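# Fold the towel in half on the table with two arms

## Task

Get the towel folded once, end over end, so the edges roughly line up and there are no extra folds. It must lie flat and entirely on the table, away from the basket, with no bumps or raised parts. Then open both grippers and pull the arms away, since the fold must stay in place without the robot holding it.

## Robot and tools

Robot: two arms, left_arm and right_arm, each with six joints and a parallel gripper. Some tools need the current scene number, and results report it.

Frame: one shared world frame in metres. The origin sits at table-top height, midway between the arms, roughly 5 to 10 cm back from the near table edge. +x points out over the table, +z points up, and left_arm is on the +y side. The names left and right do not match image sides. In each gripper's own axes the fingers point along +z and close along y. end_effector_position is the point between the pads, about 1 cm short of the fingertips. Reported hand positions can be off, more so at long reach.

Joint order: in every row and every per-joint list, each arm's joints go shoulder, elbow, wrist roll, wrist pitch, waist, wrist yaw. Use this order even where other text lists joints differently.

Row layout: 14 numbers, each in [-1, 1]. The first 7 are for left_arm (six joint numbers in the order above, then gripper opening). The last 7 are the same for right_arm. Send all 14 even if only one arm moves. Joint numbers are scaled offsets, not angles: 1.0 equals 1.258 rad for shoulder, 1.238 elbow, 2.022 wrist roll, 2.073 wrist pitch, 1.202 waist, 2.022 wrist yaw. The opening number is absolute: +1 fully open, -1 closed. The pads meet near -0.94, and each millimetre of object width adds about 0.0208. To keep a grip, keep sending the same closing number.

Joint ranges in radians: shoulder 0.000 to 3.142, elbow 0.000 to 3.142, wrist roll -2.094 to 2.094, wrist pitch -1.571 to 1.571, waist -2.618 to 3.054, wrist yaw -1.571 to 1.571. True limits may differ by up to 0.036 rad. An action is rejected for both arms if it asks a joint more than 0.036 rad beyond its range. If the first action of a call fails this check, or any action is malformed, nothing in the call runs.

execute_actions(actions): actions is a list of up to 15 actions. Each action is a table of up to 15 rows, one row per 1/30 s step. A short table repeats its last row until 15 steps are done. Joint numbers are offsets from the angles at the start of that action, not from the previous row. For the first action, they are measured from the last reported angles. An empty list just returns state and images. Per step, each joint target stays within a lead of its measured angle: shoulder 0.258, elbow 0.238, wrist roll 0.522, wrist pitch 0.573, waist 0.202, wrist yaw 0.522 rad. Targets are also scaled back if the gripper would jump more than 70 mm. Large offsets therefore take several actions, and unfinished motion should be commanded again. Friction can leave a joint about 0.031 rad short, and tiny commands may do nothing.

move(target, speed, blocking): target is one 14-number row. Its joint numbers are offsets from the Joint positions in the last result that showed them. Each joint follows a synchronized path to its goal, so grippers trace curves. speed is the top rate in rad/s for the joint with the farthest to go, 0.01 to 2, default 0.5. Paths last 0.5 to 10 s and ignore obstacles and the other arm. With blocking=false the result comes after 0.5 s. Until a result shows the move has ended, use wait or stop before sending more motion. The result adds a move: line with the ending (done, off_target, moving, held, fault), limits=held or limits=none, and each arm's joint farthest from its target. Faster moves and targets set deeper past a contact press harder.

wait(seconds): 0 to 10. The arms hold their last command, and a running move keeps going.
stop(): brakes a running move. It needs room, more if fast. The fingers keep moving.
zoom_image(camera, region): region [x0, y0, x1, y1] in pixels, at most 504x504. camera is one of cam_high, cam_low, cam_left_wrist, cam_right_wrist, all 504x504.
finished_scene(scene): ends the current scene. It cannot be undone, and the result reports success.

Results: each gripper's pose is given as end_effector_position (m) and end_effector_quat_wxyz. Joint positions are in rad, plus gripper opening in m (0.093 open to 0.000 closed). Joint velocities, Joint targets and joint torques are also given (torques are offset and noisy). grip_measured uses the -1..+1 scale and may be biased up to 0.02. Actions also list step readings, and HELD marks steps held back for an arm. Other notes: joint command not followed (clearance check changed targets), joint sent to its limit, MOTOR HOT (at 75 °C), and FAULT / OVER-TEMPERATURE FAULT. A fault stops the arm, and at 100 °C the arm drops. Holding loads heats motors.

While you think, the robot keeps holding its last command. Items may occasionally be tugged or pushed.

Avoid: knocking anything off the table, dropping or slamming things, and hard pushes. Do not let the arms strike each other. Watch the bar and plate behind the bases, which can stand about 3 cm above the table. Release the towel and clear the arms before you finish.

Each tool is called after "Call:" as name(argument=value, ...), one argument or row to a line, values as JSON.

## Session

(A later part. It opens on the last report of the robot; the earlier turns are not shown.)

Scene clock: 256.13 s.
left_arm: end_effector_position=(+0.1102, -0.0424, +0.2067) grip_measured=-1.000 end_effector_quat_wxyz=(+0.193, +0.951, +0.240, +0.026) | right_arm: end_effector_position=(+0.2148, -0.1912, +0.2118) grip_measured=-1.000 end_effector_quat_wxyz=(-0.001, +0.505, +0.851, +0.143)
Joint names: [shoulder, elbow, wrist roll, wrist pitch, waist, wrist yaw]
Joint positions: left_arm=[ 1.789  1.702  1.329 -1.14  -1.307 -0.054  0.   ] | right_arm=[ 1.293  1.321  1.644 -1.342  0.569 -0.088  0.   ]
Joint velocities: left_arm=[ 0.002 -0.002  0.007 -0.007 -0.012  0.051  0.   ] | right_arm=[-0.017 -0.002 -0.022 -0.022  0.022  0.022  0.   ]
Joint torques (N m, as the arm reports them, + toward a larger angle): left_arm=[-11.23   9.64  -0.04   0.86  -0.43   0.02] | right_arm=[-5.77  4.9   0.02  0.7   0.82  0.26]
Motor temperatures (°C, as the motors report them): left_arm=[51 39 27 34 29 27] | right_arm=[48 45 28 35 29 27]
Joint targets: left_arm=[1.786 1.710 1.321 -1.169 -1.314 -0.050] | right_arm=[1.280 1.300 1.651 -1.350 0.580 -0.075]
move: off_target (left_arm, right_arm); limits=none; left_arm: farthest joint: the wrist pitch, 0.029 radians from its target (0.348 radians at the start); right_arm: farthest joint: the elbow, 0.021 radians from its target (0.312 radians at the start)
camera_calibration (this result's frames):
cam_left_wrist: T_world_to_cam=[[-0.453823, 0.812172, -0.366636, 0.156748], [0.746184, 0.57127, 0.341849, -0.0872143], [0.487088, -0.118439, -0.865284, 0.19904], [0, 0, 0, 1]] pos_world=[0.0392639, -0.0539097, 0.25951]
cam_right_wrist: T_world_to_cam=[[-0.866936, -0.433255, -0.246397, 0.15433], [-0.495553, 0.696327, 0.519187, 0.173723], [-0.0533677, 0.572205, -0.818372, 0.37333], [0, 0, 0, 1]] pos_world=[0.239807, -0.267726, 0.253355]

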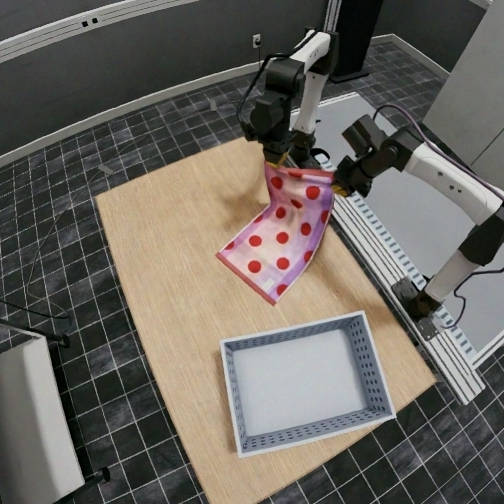

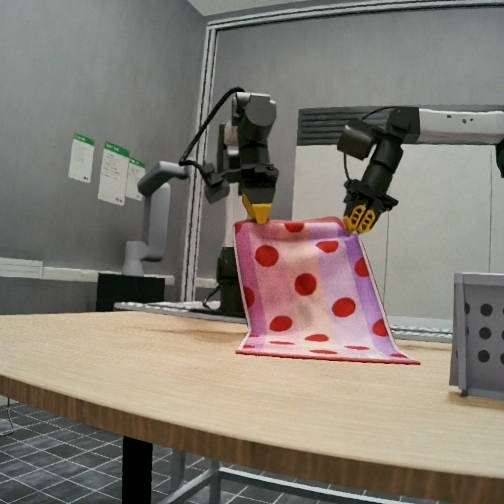

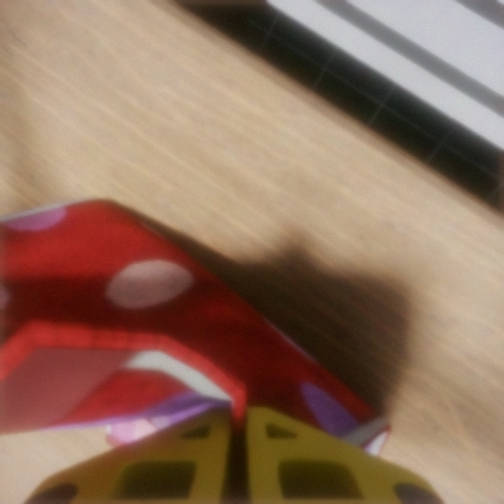

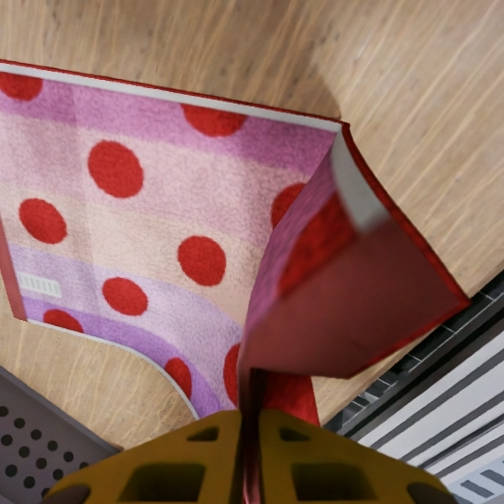

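Call:
move(
  target=[0.033,-0.147,0.322,0.053,0.389,0,-1, 0.324,0.075,0.102,0.199,0.03,0,-1],
  speed=0.4,
)

Call:
zoom_image(
  camera="cam_high",
  region=[180,160,350,340],
)

Scene clock: 301.80 s.
left_arm: end_effector_position=(+0.2683, +0.0538, +0.1501) grip_measured=-1.000 end_effector_quat_wxyz=(+0.118, +0.976, +0.155, +0.092) | right_arm: end_effector_position=(+0.3137, -0.1140, +0.1390) grip_measured=-1.000 end_effector_quat_wxyz=(-0.010, +0.575, +0.801, +0.168)
Joint names: [shoulder, elbow, wrist roll, wrist pitch, waist, wrist yaw]
Joint positions: left_arm=[ 1.809  1.538  1.973 -1.041 -0.842 -0.054  0.   ] | right_arm=[ 1.695  1.382  1.842 -0.951  0.59  -0.093  0.   ]
Joint velocities: left_arm=[-0.002 -0.002 -0.007 -0.037 -0.017 -0.095  0.   ] | right_arm=[-0.012 -0.002  0.007 -0.022  0.002  0.037  0.   ]
Joint torques (N m, as the arm reports them, + toward a larger angle): left_arm=[-9.11  7.12  0.13  0.98  0.35  0.  ] | right_arm=[-8.44  9.1   0.03  1.05  1.24  0.17]
Motor temperatures (°C, as the motors report them): left_arm=[50 42 27 34 29 27] | right_arm=[42 41 28 33 29 27]
Joint targets: left_arm=[1.830 1.521 1.981 -1.030 -0.839 -0.054] | right_arm=[1.701 1.414 1.850 -0.929 0.605 -0.088]
move: off_target (left_arm, right_arm); limits=none; left_arm: farthest joint: the shoulder, 0.022 radians from its target (0.042 radians at the start); right_arm: farthest joint: the elbow, 0.031 radians from its target (0.093 radians at the start)
camera_calibration (this result's frames):
cam_left_wrist: T_world_to_cam=[[-0.290026, 0.92506, -0.245251, 0.0613717], [0.762277, 0.378239, 0.525233, -0.262251], [0.578636, -0.0346183, -0.814851, 0.0478731], [0, 0, 0, 1]] pos_world=[0.190006, 0.0440783, 0.191804]
cam_right_wrist: T_world_to_cam=[[-0.928745, -0.265117, -0.259124, 0.295887], [-0.368661, 0.734044, 0.570322, 0.164196], [0.0390066, 0.625213, -0.779479, 0.246501], [0, 0, 0, 1]] pos_world=[0.325721, -0.196198, 0.175169]

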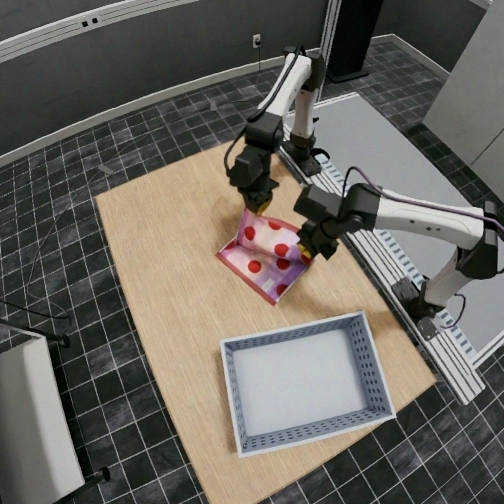

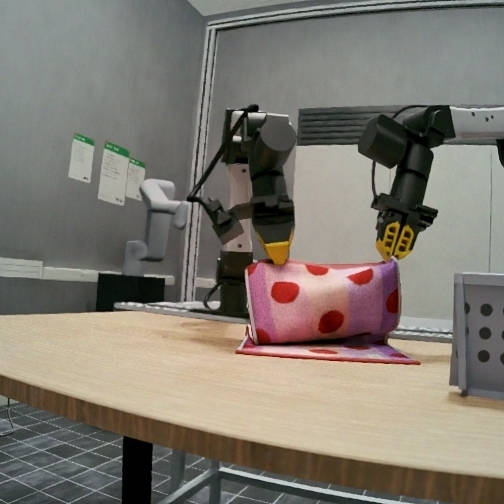

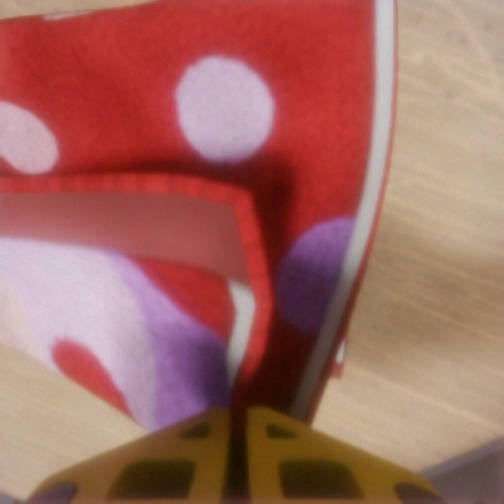

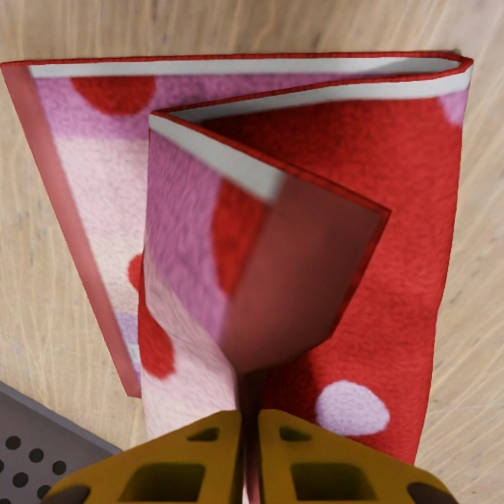

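Region (180, 160, 350, 340) of cam_high's 504x504 image, scaled by 2.800, with more detail than that image has.

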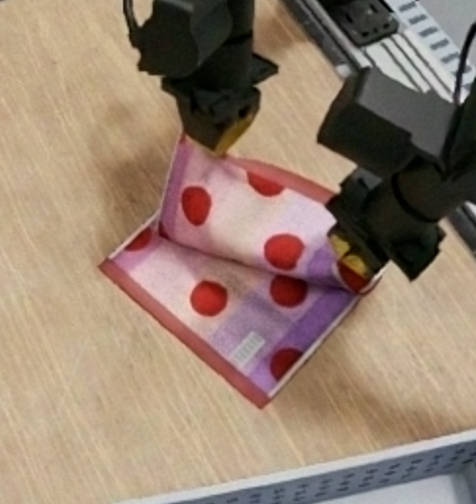

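Call:
move(
  target=[0.152,-0.063,0.02,0.092,0.107,0,-1, 0.195,0,0,0.16,-0.03,0,-1],
  speed=0.3,
)

Scene clock: 320.93 s.
left_arm: end_effector_position=(+0.3186, +0.0717, +0.0728) grip_measured=-1.000 end_effector_quat_wxyz=(+0.086, +0.973, +0.199, +0.081) | right_arm: end_effector_position=(+0.3739, -0.0859, +0.0691) grip_measured=-1.000 end_effector_quat_wxyz=(+0.005, +0.583, +0.788, +0.198)
Joint names: [shoulder, elbow, wrist roll, wrist pitch, waist, wrist yaw]
Joint positions: left_arm=[ 1.982  1.474  2.007 -0.863 -0.718 -0.054  0.   ] | right_arm=[ 1.936  1.382  1.842 -0.642  0.561 -0.093  0.   ]
Joint velocities: left_arm=[-0.017 -0.002  0.007 -0.007 -0.012 -0.051  0.   ] | right_arm=[-0.017 -0.002 -0.037  0.037 -0.002 -0.095  0.   ]
Joint torques (N m, as the arm reports them, + toward a larger angle): left_arm=[-10.98   7.     0.1    0.91   0.44  -0.02] | right_arm=[-10.84   6.6   -0.05   1.18  -0.83   0.1 ]
Motor temperatures (°C, as the motors report them): left_arm=[48 41 27 34 29 27] | right_arm=[42 43 28 33 29 27]
Joint targets: left_arm=[2.000 1.459 2.014 -0.850 -0.714 -0.054] | right_arm=[1.940 1.382 1.842 -0.619 0.554 -0.093]
move: off_target (right_arm); limits=none; left_arm: farthest joint: the shoulder, 0.018 radians from its target (0.191 radians at the start); right_arm: farthest joint: the wrist pitch, 0.022 radians from its target (0.331 radians at the start)
camera_calibration (this result's frames):
cam_left_wrist: T_world_to_cam=[[-0.381491, 0.905323, -0.186697, 0.0667525], [0.74781, 0.420985, 0.513373, -0.264351], [0.543365, 0.0562335, -0.837611, -0.0372048], [0, 0, 0, 1]] pos_world=[0.243365, 0.0529474, 0.11701]
cam_right_wrist: T_world_to_cam=[[-0.920584, -0.224442, -0.319611, 0.345851], [-0.376827, 0.725464, 0.575938, 0.207505], [0.102602, 0.650637, -0.752426, 0.148615], [0, 0, 0, 1]] pos_world=[0.38133, -0.169608, 0.10285]

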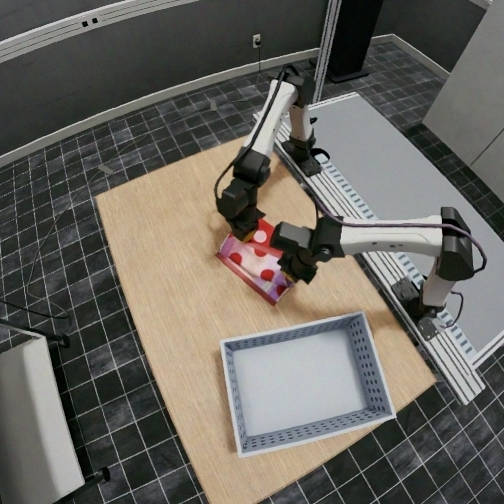

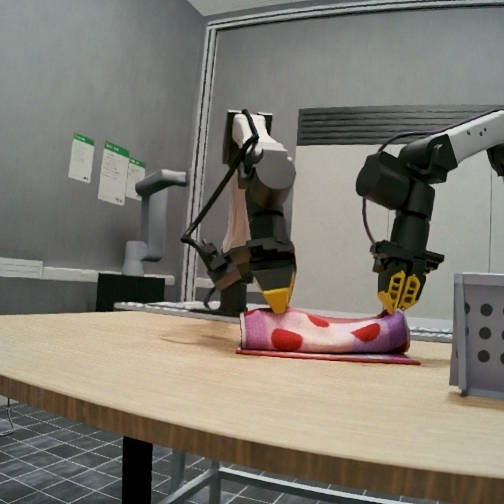

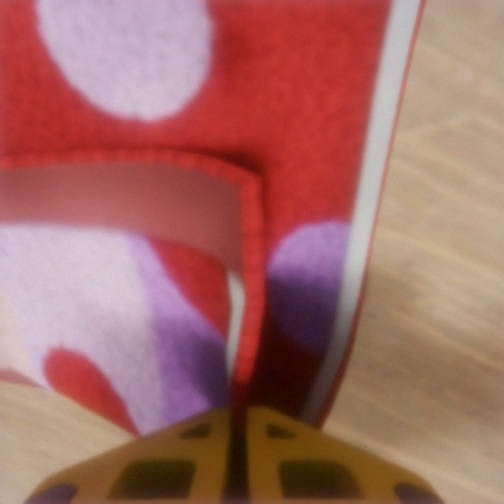

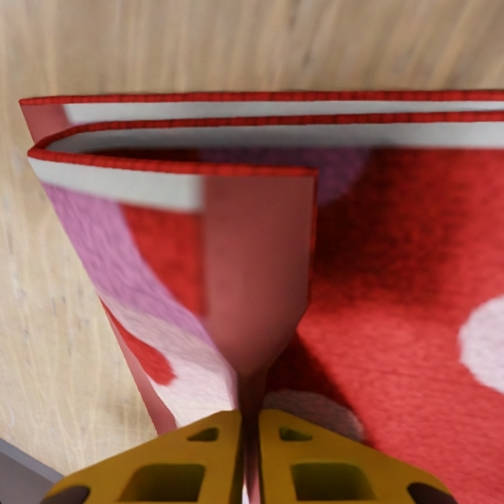

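Call:
zoom_image(
  camera="cam_high",
  region=[190,180,330,320],
)

Region (190, 180, 330, 320) of cam_high's 504x504 image, scaled by 3.600, with more detail than that image has.

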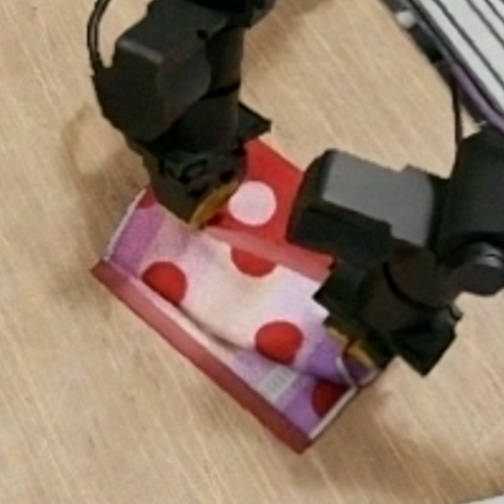

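Call:
execute_actions(
  actions=[
    [[0,0,0,0,0,0,-0.5,0,0,0,0,0,0,-0.5]],
    [[0,0,0,0,0,0,0.1,0,0,0,0,0,0,0.1]],
    [[-0.1,0,0,0,0,0,0.1,-0.1,0,0,0,0,0,0.1]],
    [[-0.15,0,0,0,0,0,0.1,-0.15,0,0,0,0,0,0.1]],
  ],
)

Call:
move(
  target=[-0.4,0,0,0,0.7,0,0.1,-0.4,0,0,0,-0.7,0,0.1],
  speed=1,
)

Call:
zoom_image(
  camera="cam_high",
  region=[180,170,350,340],
)

Call:
zoom_image(
  camera="cam_low",
  region=[170,280,490,400],
)

Scene clock: 361.07 s.
left_arm: end_effector_position=(+0.3176, +0.0776, +0.2197) grip_measured=+0.098 end_effector_quat_wxyz=(+0.233, +0.933, +0.199, +0.188) | right_arm: end_effector_position=(+0.3699, -0.0950, +0.1984) grip_measured=+0.098 end_effector_quat_wxyz=(+0.059, +0.557, +0.759, +0.331)
Joint names: [shoulder, elbow, wrist roll, wrist pitch, waist, wrist yaw]
Joint positions: left_arm=[ 1.63   1.488  2.007 -0.858 -0.718 -0.054  0.05 ] | right_arm=[ 1.615  1.37   1.842 -0.652  0.561 -0.093  0.05 ]
Joint velocities: left_arm=[ 0.022 -0.012 -0.037  0.066 -0.007  0.007 -0.002] | right_arm=[ 0.007 -0.012  0.007  0.022 -0.012  0.037 -0.001]
Joint torques (N m, as the arm reports them, + toward a larger angle): left_arm=[-8.07  8.27  0.02  1.46  0.18 -0.01] | right_arm=[-8.16  7.81 -0.07  1.48 -0.19  0.1 ]
Motor temperatures (°C, as the motors report them): left_arm=[49 40 27 33 29 27] | right_arm=[46 42 28 34 29 27]
Joint targets: left_arm=[1.649 1.476 2.007 -0.864 -0.718 -0.054] | right_arm=[1.622 1.375 1.842 -0.648 0.561 -0.093]
Step readings (joint positions; steps 1 to 15: 1st action; 16 to 30: 2nd action; 31 to 45: 3rd action; 46 to 60: 4th action):
0: left_arm=[1.982 1.474 2.007 -0.863 -0.718 -0.054] | right_arm=[1.936 1.382 1.842 -0.641 0.561 -0.093]
1: left_arm=[1.982 1.474 2.007 -0.863 -0.718 -0.054] | right_arm=[1.936 1.382 1.842 -0.641 0.561 -0.093]
2: left_arm=[1.982 1.474 2.007 -0.863 -0.718 -0.054] | right_arm=[1.936 1.382 1.842 -0.641 0.561 -0.093]
4: left_arm=[1.982 1.474 2.007 -0.863 -0.718 -0.054] | right_arm=[1.936 1.382 1.842 -0.641 0.561 -0.093]
8: left_arm=[1.982 1.474 2.007 -0.863 -0.718 -0.054] | right_arm=[1.936 1.382 1.842 -0.641 0.561 -0.093]
15: left_arm=[1.982 1.474 2.007 -0.863 -0.718 -0.054] | right_arm=[1.936 1.382 1.842 -0.641 0.561 -0.093]
16: left_arm=[1.982 1.474 2.007 -0.863 -0.718 -0.054] | right_arm=[1.936 1.382 1.842 -0.641 0.561 -0.093]
17: left_arm=[1.982 1.474 2.007 -0.863 -0.718 -0.054] | right_arm=[1.936 1.382 1.842 -0.641 0.561 -0.093]
19: left_arm=[1.982 1.474 2.007 -0.863 -0.718 -0.054] | right_arm=[1.936 1.382 1.842 -0.641 0.561 -0.093]
23: left_arm=[1.982 1.474 2.007 -0.863 -0.718 -0.054] | right_arm=[1.936 1.382 1.842 -0.641 0.561 -0.093]
30: left_arm=[1.982 1.474 2.007 -0.863 -0.718 -0.054] | right_arm=[1.936 1.382 1.842 -0.641 0.561 -0.093]
31: left_arm=[1.971 1.472 2.007 -0.862 -0.718 -0.054] | right_arm=[1.927 1.381 1.842 -0.641 0.561 -0.093]
32: left_arm=[1.952 1.467 2.007 -0.866 -0.718 -0.054] | right_arm=[1.909 1.376 1.842 -0.646 0.561 -0.093]
34: left_arm=[1.898 1.467 2.007 -0.870 -0.718 -0.054] | right_arm=[1.862 1.376 1.842 -0.650 0.561 -0.093]
38: left_arm=[1.837 1.476 2.007 -0.865 -0.718 -0.054] | right_arm=[1.811 1.376 1.842 -0.647 0.561 -0.093]
45: left_arm=[1.838 1.476 2.007 -0.864 -0.718 -0.054] | right_arm=[1.811 1.376 1.842 -0.648 0.561 -0.093]
46: left_arm=[1.822 1.473 2.007 -0.861 -0.718 -0.054] | right_arm=[1.796 1.373 1.842 -0.646 0.561 -0.093]
47: left_arm=[1.792 1.463 2.007 -0.866 -0.718 -0.054] | right_arm=[1.767 1.362 1.842 -0.654 0.561 -0.093]
49: left_arm=[1.709 1.463 2.007 -0.873 -0.718 -0.054] | right_arm=[1.691 1.360 1.842 -0.662 0.561 -0.093]
53: left_arm=[1.617 1.487 2.007 -0.861 -0.718 -0.054] | right_arm=[1.611 1.370 1.842 -0.652 0.561 -0.093]
60: Joint positions above
camera_calibration (this result's frames):
cam_left_wrist: T_world_to_cam=[[-0.294427, 0.81501, -0.49907, 0.13642], [0.591806, 0.56553, 0.574406, -0.316615], [0.750386, -0.126232, -0.648835, -0.00710416], [0, 0, 0, 1]] pos_world=[0.232871, 0.0669752, 0.245339]
cam_right_wrist: T_world_to_cam=[[-0.810199, -0.142683, -0.568524, 0.39774], [-0.513601, 0.640222, 0.571252, 0.181597], [0.282474, 0.754823, -0.591989, 0.163773], [0, 0, 0, 1]] pos_world=[0.369255, -0.183131, 0.219339]

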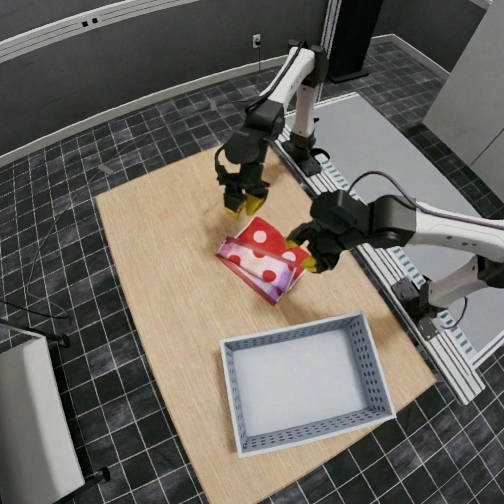

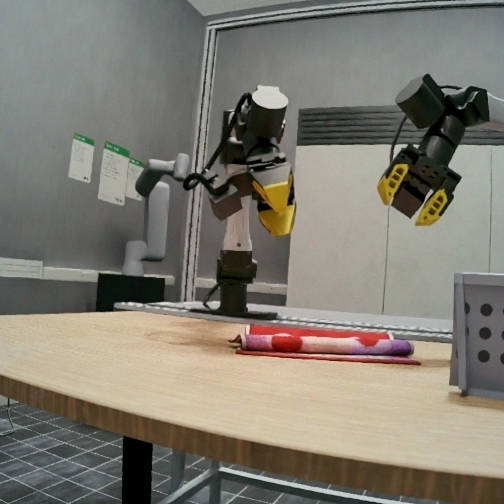

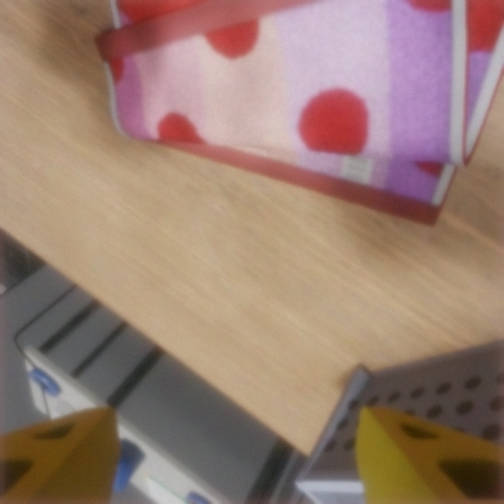

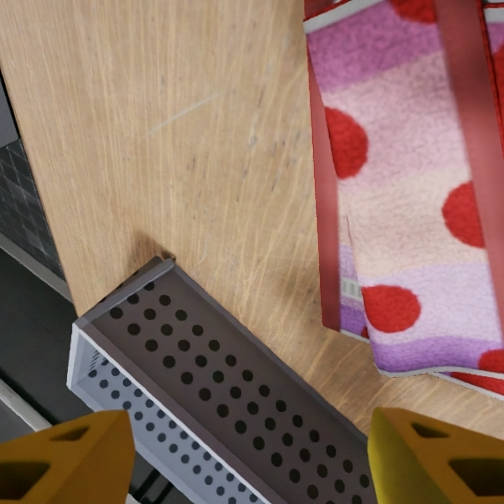

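Scene clock: 362.40 s.
left_arm: end_effector_position=(+0.3266, +0.4007, +0.3877) grip_measured=+0.098 end_effector_quat_wxyz=(+0.250, +0.684, +0.516, +0.450) | right_arm: end_effector_position=(+0.3555, -0.4258, +0.3736) grip_measured=+0.098 end_effector_quat_wxyz=(+0.344, +0.727, +0.427, +0.414)
Joint names: [shoulder, elbow, wrist roll, wrist pitch, waist, wrist yaw]
Joint positions: left_arm=[ 1.126  1.488  2.007 -0.854  0.115 -0.06   0.05 ] | right_arm=[ 1.123  1.37   1.842 -0.653 -0.272 -0.089  0.05 ]
Joint velocities: left_arm=[-0.002  0.007 -0.022  0.051 -0.017 -0.081 -0.001] | right_arm=[ 0.007 -0.012  0.007  0.007 -0.002  0.066  0.001]
Joint torques (N m, as the arm reports them, + toward a larger angle): left_arm=[-3.15  8.57  0.    2.19  0.78  0.05] | right_arm=[-4.75  7.14 -0.08  1.92 -1.02  0.05]
Motor temperatures (°C, as the motors report them): left_arm=[48 40 27 34 29 27] | right_arm=[46 42 28 34 29 27]
Joint targets: left_arm=[1.127 1.488 2.007 -0.858 0.123 -0.054] | right_arm=[1.112 1.370 1.842 -0.652 -0.281 -0.094]
move: done; limits=none; left_arm: farthest joint: the waist, 0.008 radians from its target (0.842 radians at the start); right_arm: farthest joint: the shoulder, 0.011 radians from its target (0.503 radians at the start)
camera_calibration (this result's frames):
cam_left_wrist: T_world_to_cam=[[-0.493811, 0.33545, -0.802262, 0.334435], [-0.303561, 0.798054, 0.520539, -0.381055], [0.814863, 0.500583, -0.292258, -0.274532], [0, 0, 0, 1]] pos_world=[0.273181, 0.329343, 0.386425]
cam_right_wrist: T_world_to_cam=[[-0.325949, 0.412206, -0.85079, 0.608037], [-0.0834182, 0.883887, 0.460201, 0.278246], [0.9417, 0.220973, -0.253716, -0.0667785], [0, 0, 0, 1]] pos_world=[0.284285, -0.481819, 0.37232]

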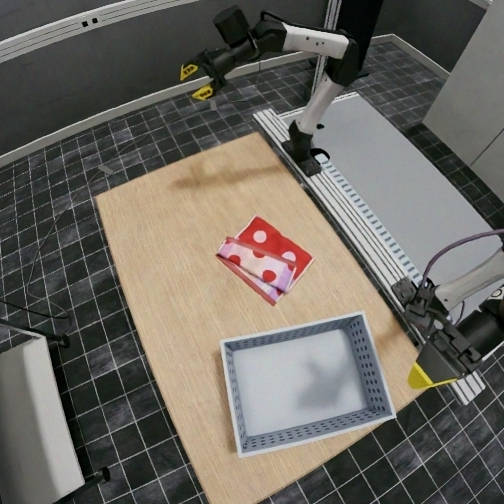

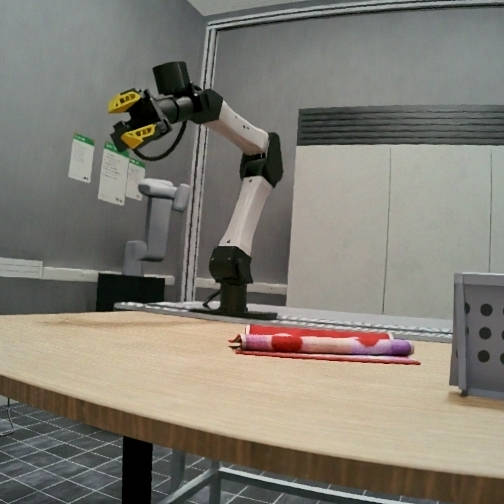

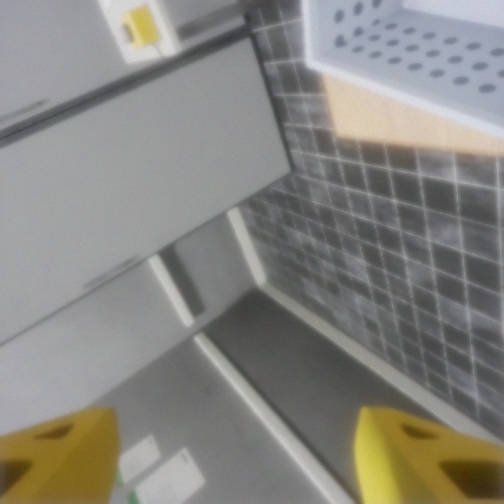

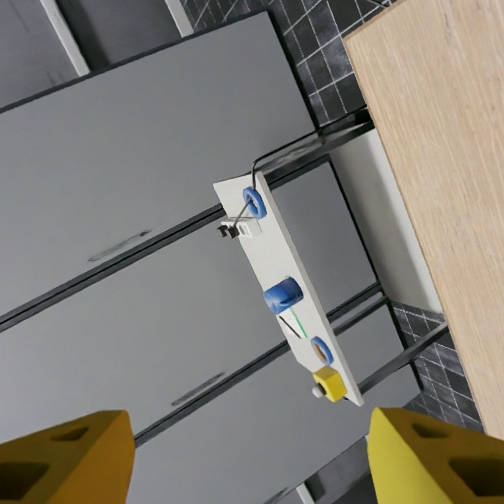

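Region (180, 170, 350, 340) of cam_high's 504x504 image, scaled by 2.965, with more detail than that image has.

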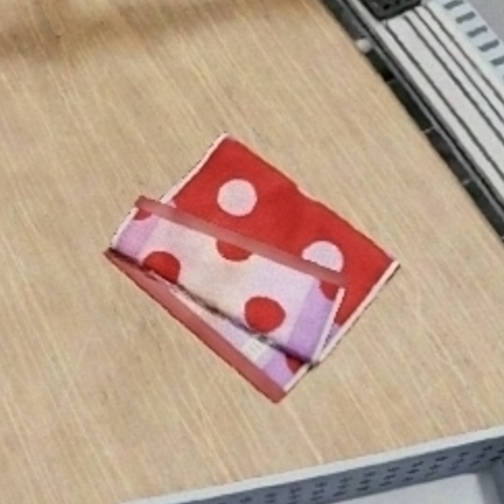

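Region (170, 280, 490, 400) of cam_low's 504x504 image, scaled by 1.575, with more detail than that image has; it fills the top 189 rows of this view, and the rest is white.

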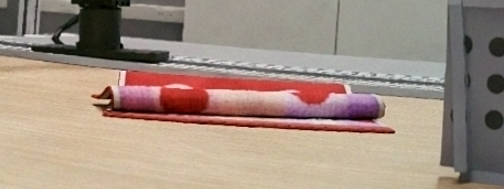

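Call:
move(
  target=[0,-0.011,-0.96,0,-0.8,0.027,0.1, 0,0.008,-0.196,0,0.667,0.044,0.1],
  speed=1.2,
)

Call:
move(
  target=[0.68,0,0,0,0,0,0.1, 0.65,0,0,0,0,0,0.1],
  speed=0.8,
)

Scene clock: 407.13 s.
left_arm: end_effector_position=(+0.2179, +0.1138, +0.3991) grip_measured=+0.098 end_effector_quat_wxyz=(+0.489, +0.372, +0.762, -0.205) | right_arm: end_effector_position=(+0.3194, -0.1720, +0.3835) grip_measured=+0.098 end_effector_quat_wxyz=(+0.286, +0.389, +0.740, +0.468)
Joint names: [shoulder, elbow, wrist roll, wrist pitch, waist, wrist yaw]
Joint positions: left_arm=[ 1.126  1.488  0.074 -0.854 -0.835 -0.013  0.05 ] | right_arm=[ 1.123  1.37   1.456 -0.653  0.516 -0.005  0.05 ]
Joint velocities: left_arm=[ 0.002  0.007 -0.007 -0.022  0.002  0.037  0.   ] | right_arm=[-0.002 -0.017  0.022 -0.022  0.012  0.022  0.   ]
Joint torques (N m, as the arm reports them, + toward a larger angle): left_arm=[-3.17  7.39 -0.05  2.3  -0.7   0.05] | right_arm=[-3.68  7.85 -0.18  1.92  1.07  0.19]
Motor temperatures (°C, as the motors report them): left_arm=[41 41 27 39 29 27] | right_arm=[40 42 28 38 29 27]
Joint targets: left_arm=[1.126 1.474 0.066 -0.854 -0.846 -0.005] | right_arm=[1.123 1.379 1.446 -0.653 0.530 -0.000]
move: done; limits=none; left_arm: farthest joint: the elbow, 0.014 radians from its target (0.014 radians at the start); right_arm: farthest joint: the waist, 0.013 radians from its target (0.802 radians at the start)
camera_calibration (this result's frames):
cam_left_wrist: T_world_to_cam=[[-0.774969, -0.630732, -0.0399947, 0.253095], [-0.466445, 0.613518, -0.637201, 0.327555], [0.426441, -0.475156, -0.769659, 0.347238], [0, 0, 0, 1]] pos_world=[0.200851, 0.123666, 0.486096]
cam_right_wrist: T_world_to_cam=[[-0.311255, -0.242427, -0.918885, 0.408902], [-0.799451, 0.589571, 0.115255, 0.356662], [0.513807, 0.770477, -0.377316, 0.192192], [0, 0, 0, 1]] pos_world=[0.313658, -0.259228, 0.407144]

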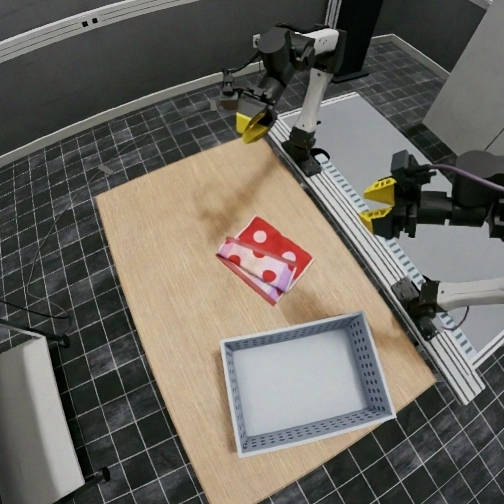

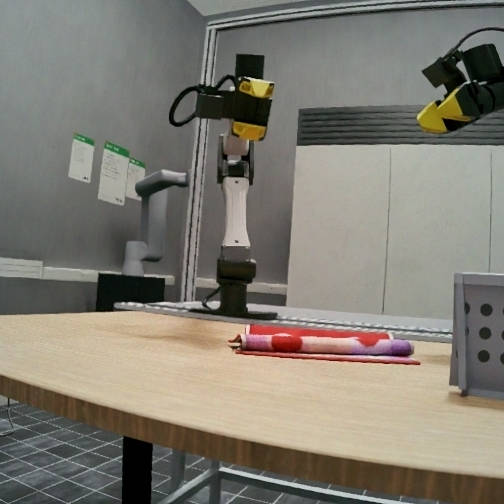

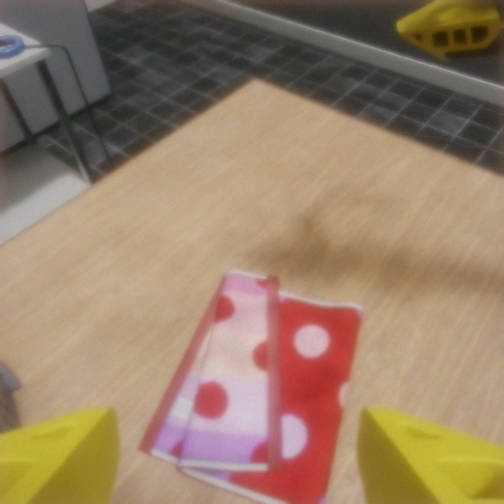

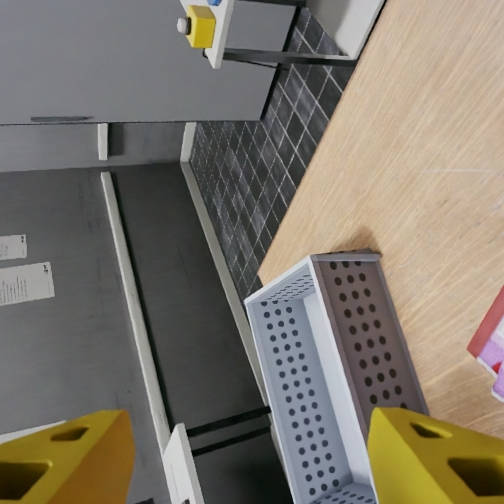

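Scene clock: 408.67 s.
left_arm: end_effector_position=(+0.2837, +0.0277, +0.0807) grip_measured=+0.098 end_effector_quat_wxyz=(+0.120, +0.443, +0.887, -0.054) | right_arm: end_effector_position=(+0.3851, -0.1185, +0.0561) grip_measured=+0.098 end_effector_quat_wxyz=(+0.072, +0.450, +0.877, +0.152)
Joint names: [shoulder, elbow, wrist roll, wrist pitch, waist, wrist yaw]
Joint positions: left_arm=[ 1.979  1.491  0.074 -0.857 -0.835 -0.013  0.05 ] | right_arm=[ 1.949  1.37   1.456 -0.654  0.516 -0.005  0.05 ]
Joint velocities: left_arm=[-0.027 -0.007 -0.051 -0.007 -0.007  0.051 -0.001] | right_arm=[-0.012 -0.002 -0.007 -0.007  0.007  0.007  0.   ]
Joint torques (N m, as the arm reports them, + toward a larger angle): left_arm=[-12.48   8.65   0.05   0.94   0.2   -0.03] | right_arm=[-12.04   6.55  -0.05   0.94  -0.19   0.16]
Motor temperatures (°C, as the motors report them): left_arm=[41 41 27 39 29 27] | right_arm=[40 42 28 38 29 27]
Joint targets: left_arm=[1.982 1.488 0.074 -0.854 -0.835 -0.013] | right_arm=[1.941 1.370 1.456 -0.653 0.516 -0.005]
move: done; limits=none; left_arm: farthest joint: the elbow, 0.003 radians from its target (0.000 radians at the start); right_arm: farthest joint: the shoulder, 0.009 radians from its target (0.818 radians at the start)
camera_calibration (this result's frames):
cam_left_wrist: T_world_to_cam=[[-0.797434, -0.603392, 0.00426112, 0.239052], [-0.595079, 0.787577, 0.16001, 0.17552], [-0.0999046, 0.125062, -0.987106, 0.183417], [0, 0, 0, 1]] pos_world=[0.313401, -0.0169323, 0.151948]
cam_right_wrist: T_world_to_cam=[[-0.775674, -0.533892, -0.336586, 0.25314], [-0.630876, 0.671138, 0.389318, 0.344771], [0.0180426, 0.514328, -0.857404, 0.181221], [0, 0, 0, 1]] pos_world=[0.410592, -0.189447, 0.106357]

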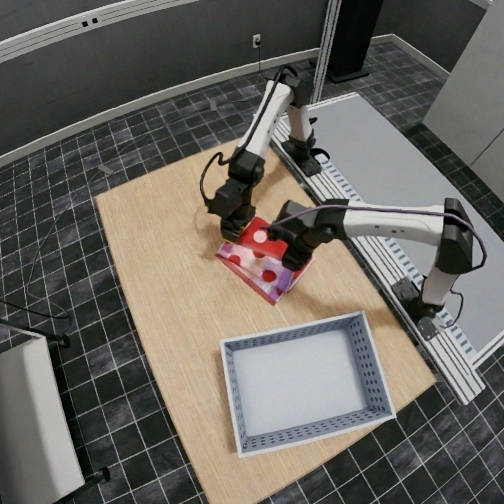

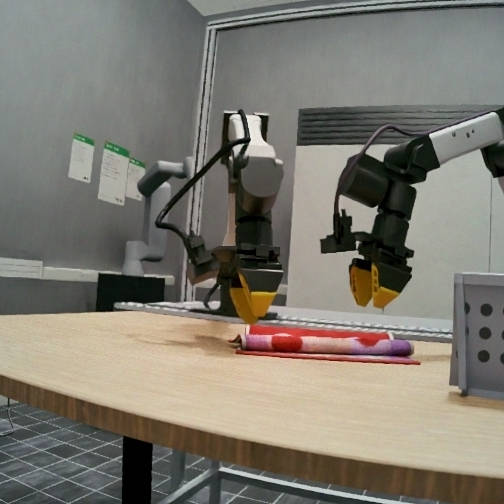

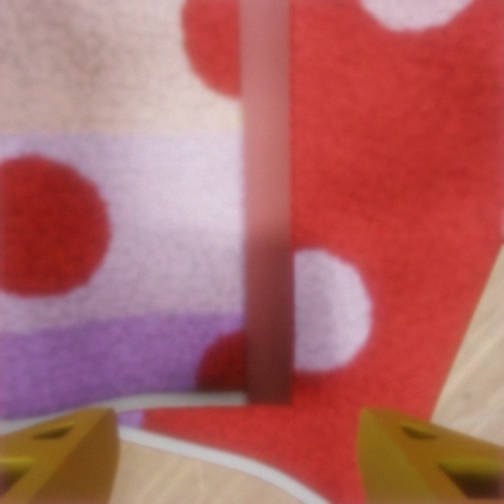

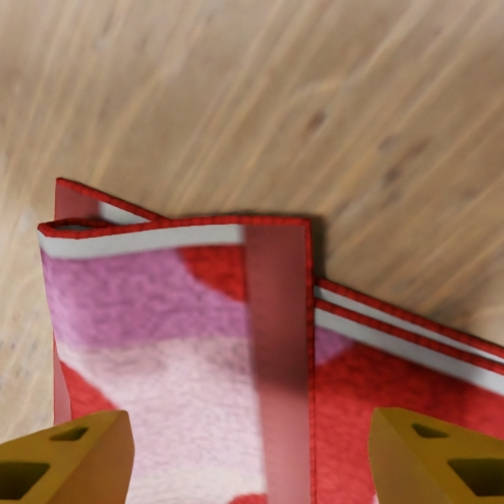

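Call:
move(
  target=[0.131,0.113,0,0,-0.035,0,0.1, 0,-0.05,0,0,0,0,0.1],
  speed=0.3,
)

Scene clock: 423.20 s.
left_arm: end_effector_position=(+0.2908, -0.0025, +0.0578) grip_measured=+0.098 end_effector_quat_wxyz=(+0.109, +0.457, +0.881, -0.050) | right_arm: end_effector_position=(+0.3725, -0.1250, +0.0424) grip_measured=+0.098 end_effector_quat_wxyz=(+0.060, +0.451, +0.880, +0.134)
Joint names: [shoulder, elbow, wrist roll, wrist pitch, waist, wrist yaw]
Joint positions: left_arm=[ 2.125  1.615  0.074 -0.861 -0.866 -0.013  0.05 ] | right_arm=[ 1.949  1.325  1.456 -0.654  0.516 -0.005  0.05 ]
Joint velocities: left_arm=[-0.002  0.002  0.007  0.037 -0.017 -0.022 -0.001] | right_arm=[-0.012  0.002 -0.022 -0.022 -0.017 -0.007 -0.   ]
Joint torques (N m, as the arm reports them, + toward a larger angle): left_arm=[-12.46  10.16   0.05   0.93  -0.55  -0.03] | right_arm=[-11.04   5.06  -0.05   0.85  -0.18   0.16]
Motor temperatures (°C, as the motors report them): left_arm=[44 41 27 36 29 27] | right_arm=[44 42 28 36 29 27]
Joint targets: left_arm=[2.144 1.631 0.074 -0.857 -0.877 -0.013] | right_arm=[1.949 1.308 1.456 -0.654 0.516 -0.005]
move: done; limits=none; left_arm: farthest joint: the shoulder, 0.019 radians from its target (0.164 radians at the start); right_arm: farthest joint: the elbow, 0.017 radians from its target (0.061 radians at the start)
camera_calibration (this result's frames):
cam_left_wrist: T_world_to_cam=[[-0.815909, -0.578161, 0.00465475, 0.232025], [-0.567573, 0.802451, 0.184211, 0.197793], [-0.110239, 0.147658, -0.982876, 0.168144], [0, 0, 0, 1]] pos_world=[0.320109, -0.0493987, 0.127749]
cam_right_wrist: T_world_to_cam=[[-0.786793, -0.542259, -0.294808, 0.236599], [-0.617006, 0.678509, 0.398659, 0.341828], [-0.016147, 0.49556, -0.868423, 0.183868], [0, 0, 0, 1]] pos_world=[0.400033, -0.194753, 0.0931533]

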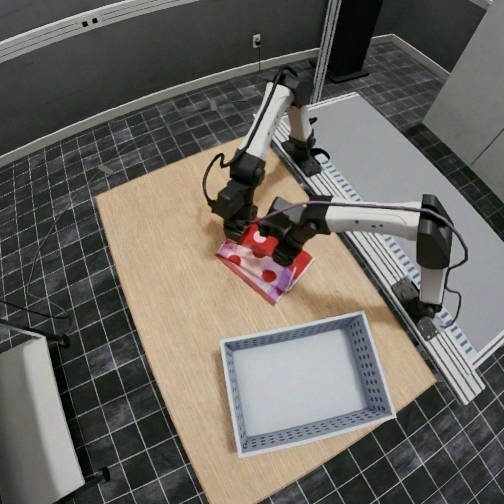

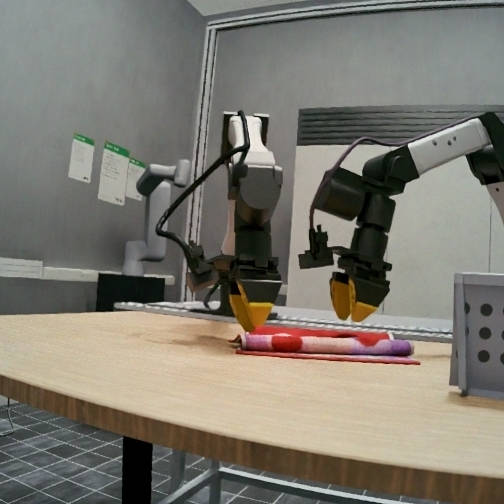

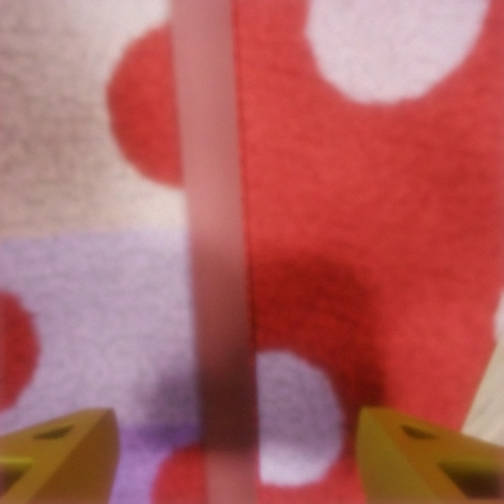

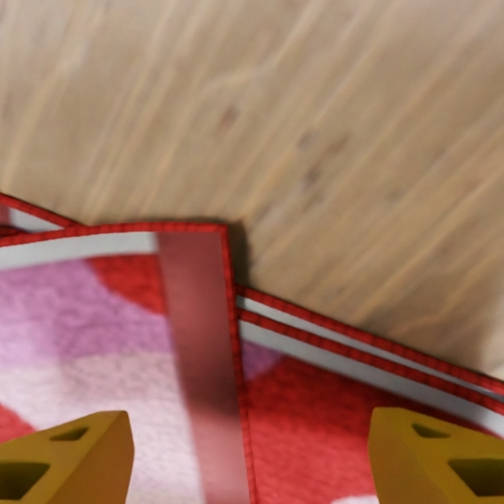

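Call:
execute_actions(
  actions=[
    [[0.07,0,0,0,0,0,0.1,0.045,0,0,0,0,0,0.1]],
    [[0,0,0,0,0,0,-0.5,0,0,0,0,0,0,-0.5]],
    [[0,0,0,0,0,0,-1,0,0,0,0,0,0,-1]],
    [[0,0,0,0,0,0,-1,0,0,0,0,0,0,-1]],
    [[-0.08,0,0,0,0,0,-1,-0.08,0,0,0,0,0,-1]],
  ],
)

Scene clock: 441.73 s.
left_arm: end_effector_position=(+0.2907, -0.0019, +0.0726) grip_measured=-1.000 end_effector_quat_wxyz=(+0.121, +0.456, +0.880, -0.055) | right_arm: end_effector_position=(+0.3758, -0.1242, +0.0644) grip_measured=-1.000 end_effector_quat_wxyz=(+0.075, +0.450, +0.876, +0.156)
Joint names: [shoulder, elbow, wrist roll, wrist pitch, waist, wrist yaw]
Joint positions: left_arm=[ 2.088  1.613  0.074 -0.87  -0.866 -0.014  0.   ] | right_arm=[ 1.893  1.324  1.456 -0.655  0.516 -0.005  0.   ]
Joint velocities: left_arm=[ 0.002 -0.002 -0.037  0.037 -0.002 -0.022  0.   ] | right_arm=[-0.007 -0.002 -0.022  0.007 -0.017 -0.007  0.   ]
Joint torques (N m, as the arm reports them, + toward a larger angle): left_arm=[-12.32   9.08   0.05   0.99   0.16  -0.03] | right_arm=[-11.37   6.75  -0.05   0.99  -0.19   0.16]
Motor temperatures (°C, as the motors report them): left_arm=[47 42 27 35 29 27] | right_arm=[46 41 28 35 29 27]
Joint targets: left_arm=[2.105 1.617 0.074 -0.863 -0.866 -0.014] | right_arm=[1.886 1.327 1.456 -0.650 0.516 -0.005]
Step readings (joint positions; steps 1 to 15: 1st action; 16 to 30: 2nd action; 31 to 45: 3rd action; 46 to 60: 4th action; 61 to 75: 5th action):
0: left_arm=[2.125 1.615 0.074 -0.861 -0.866 -0.013] | right_arm=[1.949 1.325 1.456 -0.654 0.516 -0.005]
1: left_arm=[2.130 1.615 0.074 -0.862 -0.866 -0.013] | right_arm=[1.954 1.325 1.456 -0.654 0.516 -0.005]
2: left_arm=[2.140 1.618 0.074 -0.860 -0.866 -0.013] | right_arm=[1.961 1.325 1.456 -0.652 0.516 -0.005]
4: left_arm=[2.167 1.618 0.074 -0.859 -0.866 -0.013] | right_arm=[1.984 1.325 1.456 -0.652 0.516 -0.005]
8: left_arm=[2.205 1.618 0.074 -0.863 -0.866 -0.013] | right_arm=[1.987 1.327 1.456 -0.649 0.516 -0.005]
15: left_arm=[2.206 1.618 0.074 -0.863 -0.866 -0.013] | right_arm=[1.987 1.327 1.456 -0.649 0.516 -0.005]
16: left_arm=[2.206 1.618 0.074 -0.863 -0.866 -0.013] | right_arm=[1.987 1.327 1.456 -0.649 0.516 -0.005]
17: left_arm=[2.206 1.618 0.074 -0.863 -0.866 -0.013] | right_arm=[1.987 1.327 1.456 -0.649 0.516 -0.005]
19: left_arm=[2.206 1.618 0.074 -0.863 -0.866 -0.013] | right_arm=[1.987 1.327 1.456 -0.650 0.516 -0.005]
23: left_arm=[2.206 1.618 0.074 -0.863 -0.866 -0.013] | right_arm=[1.987 1.327 1.456 -0.650 0.516 -0.005]
30: left_arm=[2.206 1.618 0.074 -0.863 -0.866 -0.013] | right_arm=[1.987 1.327 1.456 -0.650 0.516 -0.005]
31: left_arm=[2.206 1.618 0.074 -0.863 -0.866 -0.013] | right_arm=[1.987 1.327 1.456 -0.650 0.516 -0.005]
32: left_arm=[2.206 1.618 0.074 -0.863 -0.866 -0.014] | right_arm=[1.987 1.327 1.456 -0.650 0.516 -0.005]
34: left_arm=[2.206 1.618 0.074 -0.863 -0.866 -0.014] | right_arm=[1.987 1.327 1.456 -0.650 0.516 -0.005]
38: left_arm=[2.206 1.618 0.074 -0.863 -0.866 -0.014] | right_arm=[1.987 1.327 1.456 -0.650 0.516 -0.005]
45: left_arm=[2.206 1.618 0.074 -0.863 -0.866 -0.014] | right_arm=[1.987 1.327 1.456 -0.650 0.516 -0.005]
46: left_arm=[2.206 1.618 0.074 -0.863 -0.866 -0.014] | right_arm=[1.987 1.327 1.456 -0.650 0.516 -0.005]
47: left_arm=[2.206 1.618 0.074 -0.863 -0.866 -0.014] | right_arm=[1.987 1.327 1.456 -0.650 0.516 -0.005]
49: left_arm=[2.206 1.618 0.074 -0.863 -0.866 -0.014] | right_arm=[1.987 1.327 1.456 -0.650 0.516 -0.005]
53: left_arm=[2.206 1.618 0.074 -0.863 -0.866 -0.014] | right_arm=[1.987 1.327 1.456 -0.650 0.516 -0.005]
60: left_arm=[2.206 1.618 0.074 -0.863 -0.866 -0.014] | right_arm=[1.987 1.327 1.456 -0.650 0.516 -0.005]
61: left_arm=[2.196 1.616 0.074 -0.862 -0.866 -0.014] | right_arm=[1.980 1.326 1.456 -0.650 0.516 -0.005]
62: left_arm=[2.182 1.613 0.074 -0.868 -0.866 -0.014] | right_arm=[1.967 1.324 1.456 -0.654 0.516 -0.005]
64: left_arm=[2.142 1.613 0.074 -0.873 -0.866 -0.014] | right_arm=[1.930 1.324 1.456 -0.655 0.516 -0.005]
68: left_arm=[2.088 1.613 0.074 -0.869 -0.866 -0.014] | right_arm=[1.893 1.324 1.456 -0.655 0.516 -0.005]
75: Joint positions above
camera_calibration (this result's frames):
cam_left_wrist: T_world_to_cam=[[-0.815613, -0.578592, 0.00253611, 0.232347], [-0.570965, 0.805555, 0.158369, 0.197442], [-0.0936741, 0.12772, -0.987377, 0.17802], [0, 0, 0, 1]] pos_world=[0.318913, -0.0473527, 0.143915]
cam_right_wrist: T_world_to_cam=[[-0.773171, -0.53205, -0.345152, 0.245481], [-0.633702, 0.669643, 0.387299, 0.340473], [0.0250659, 0.518171, -0.854909, 0.18911], [0, 0, 0, 1]] pos_world=[0.400817, -0.195378, 0.114535]

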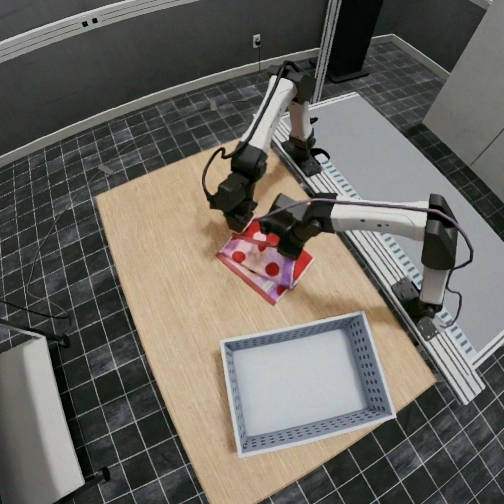

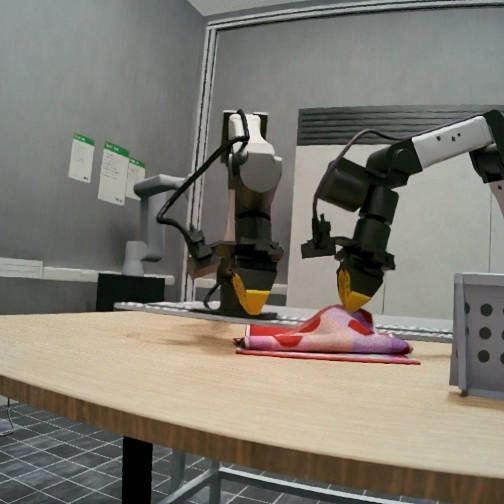

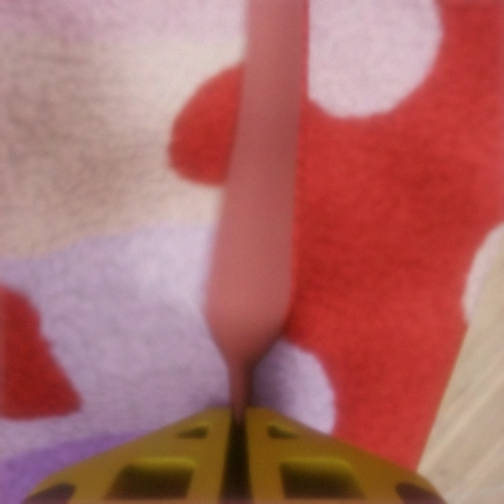

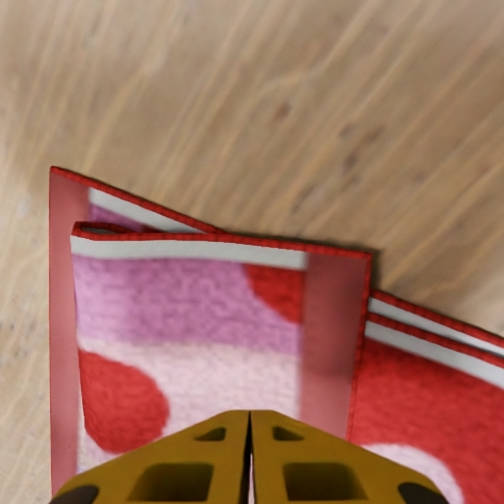

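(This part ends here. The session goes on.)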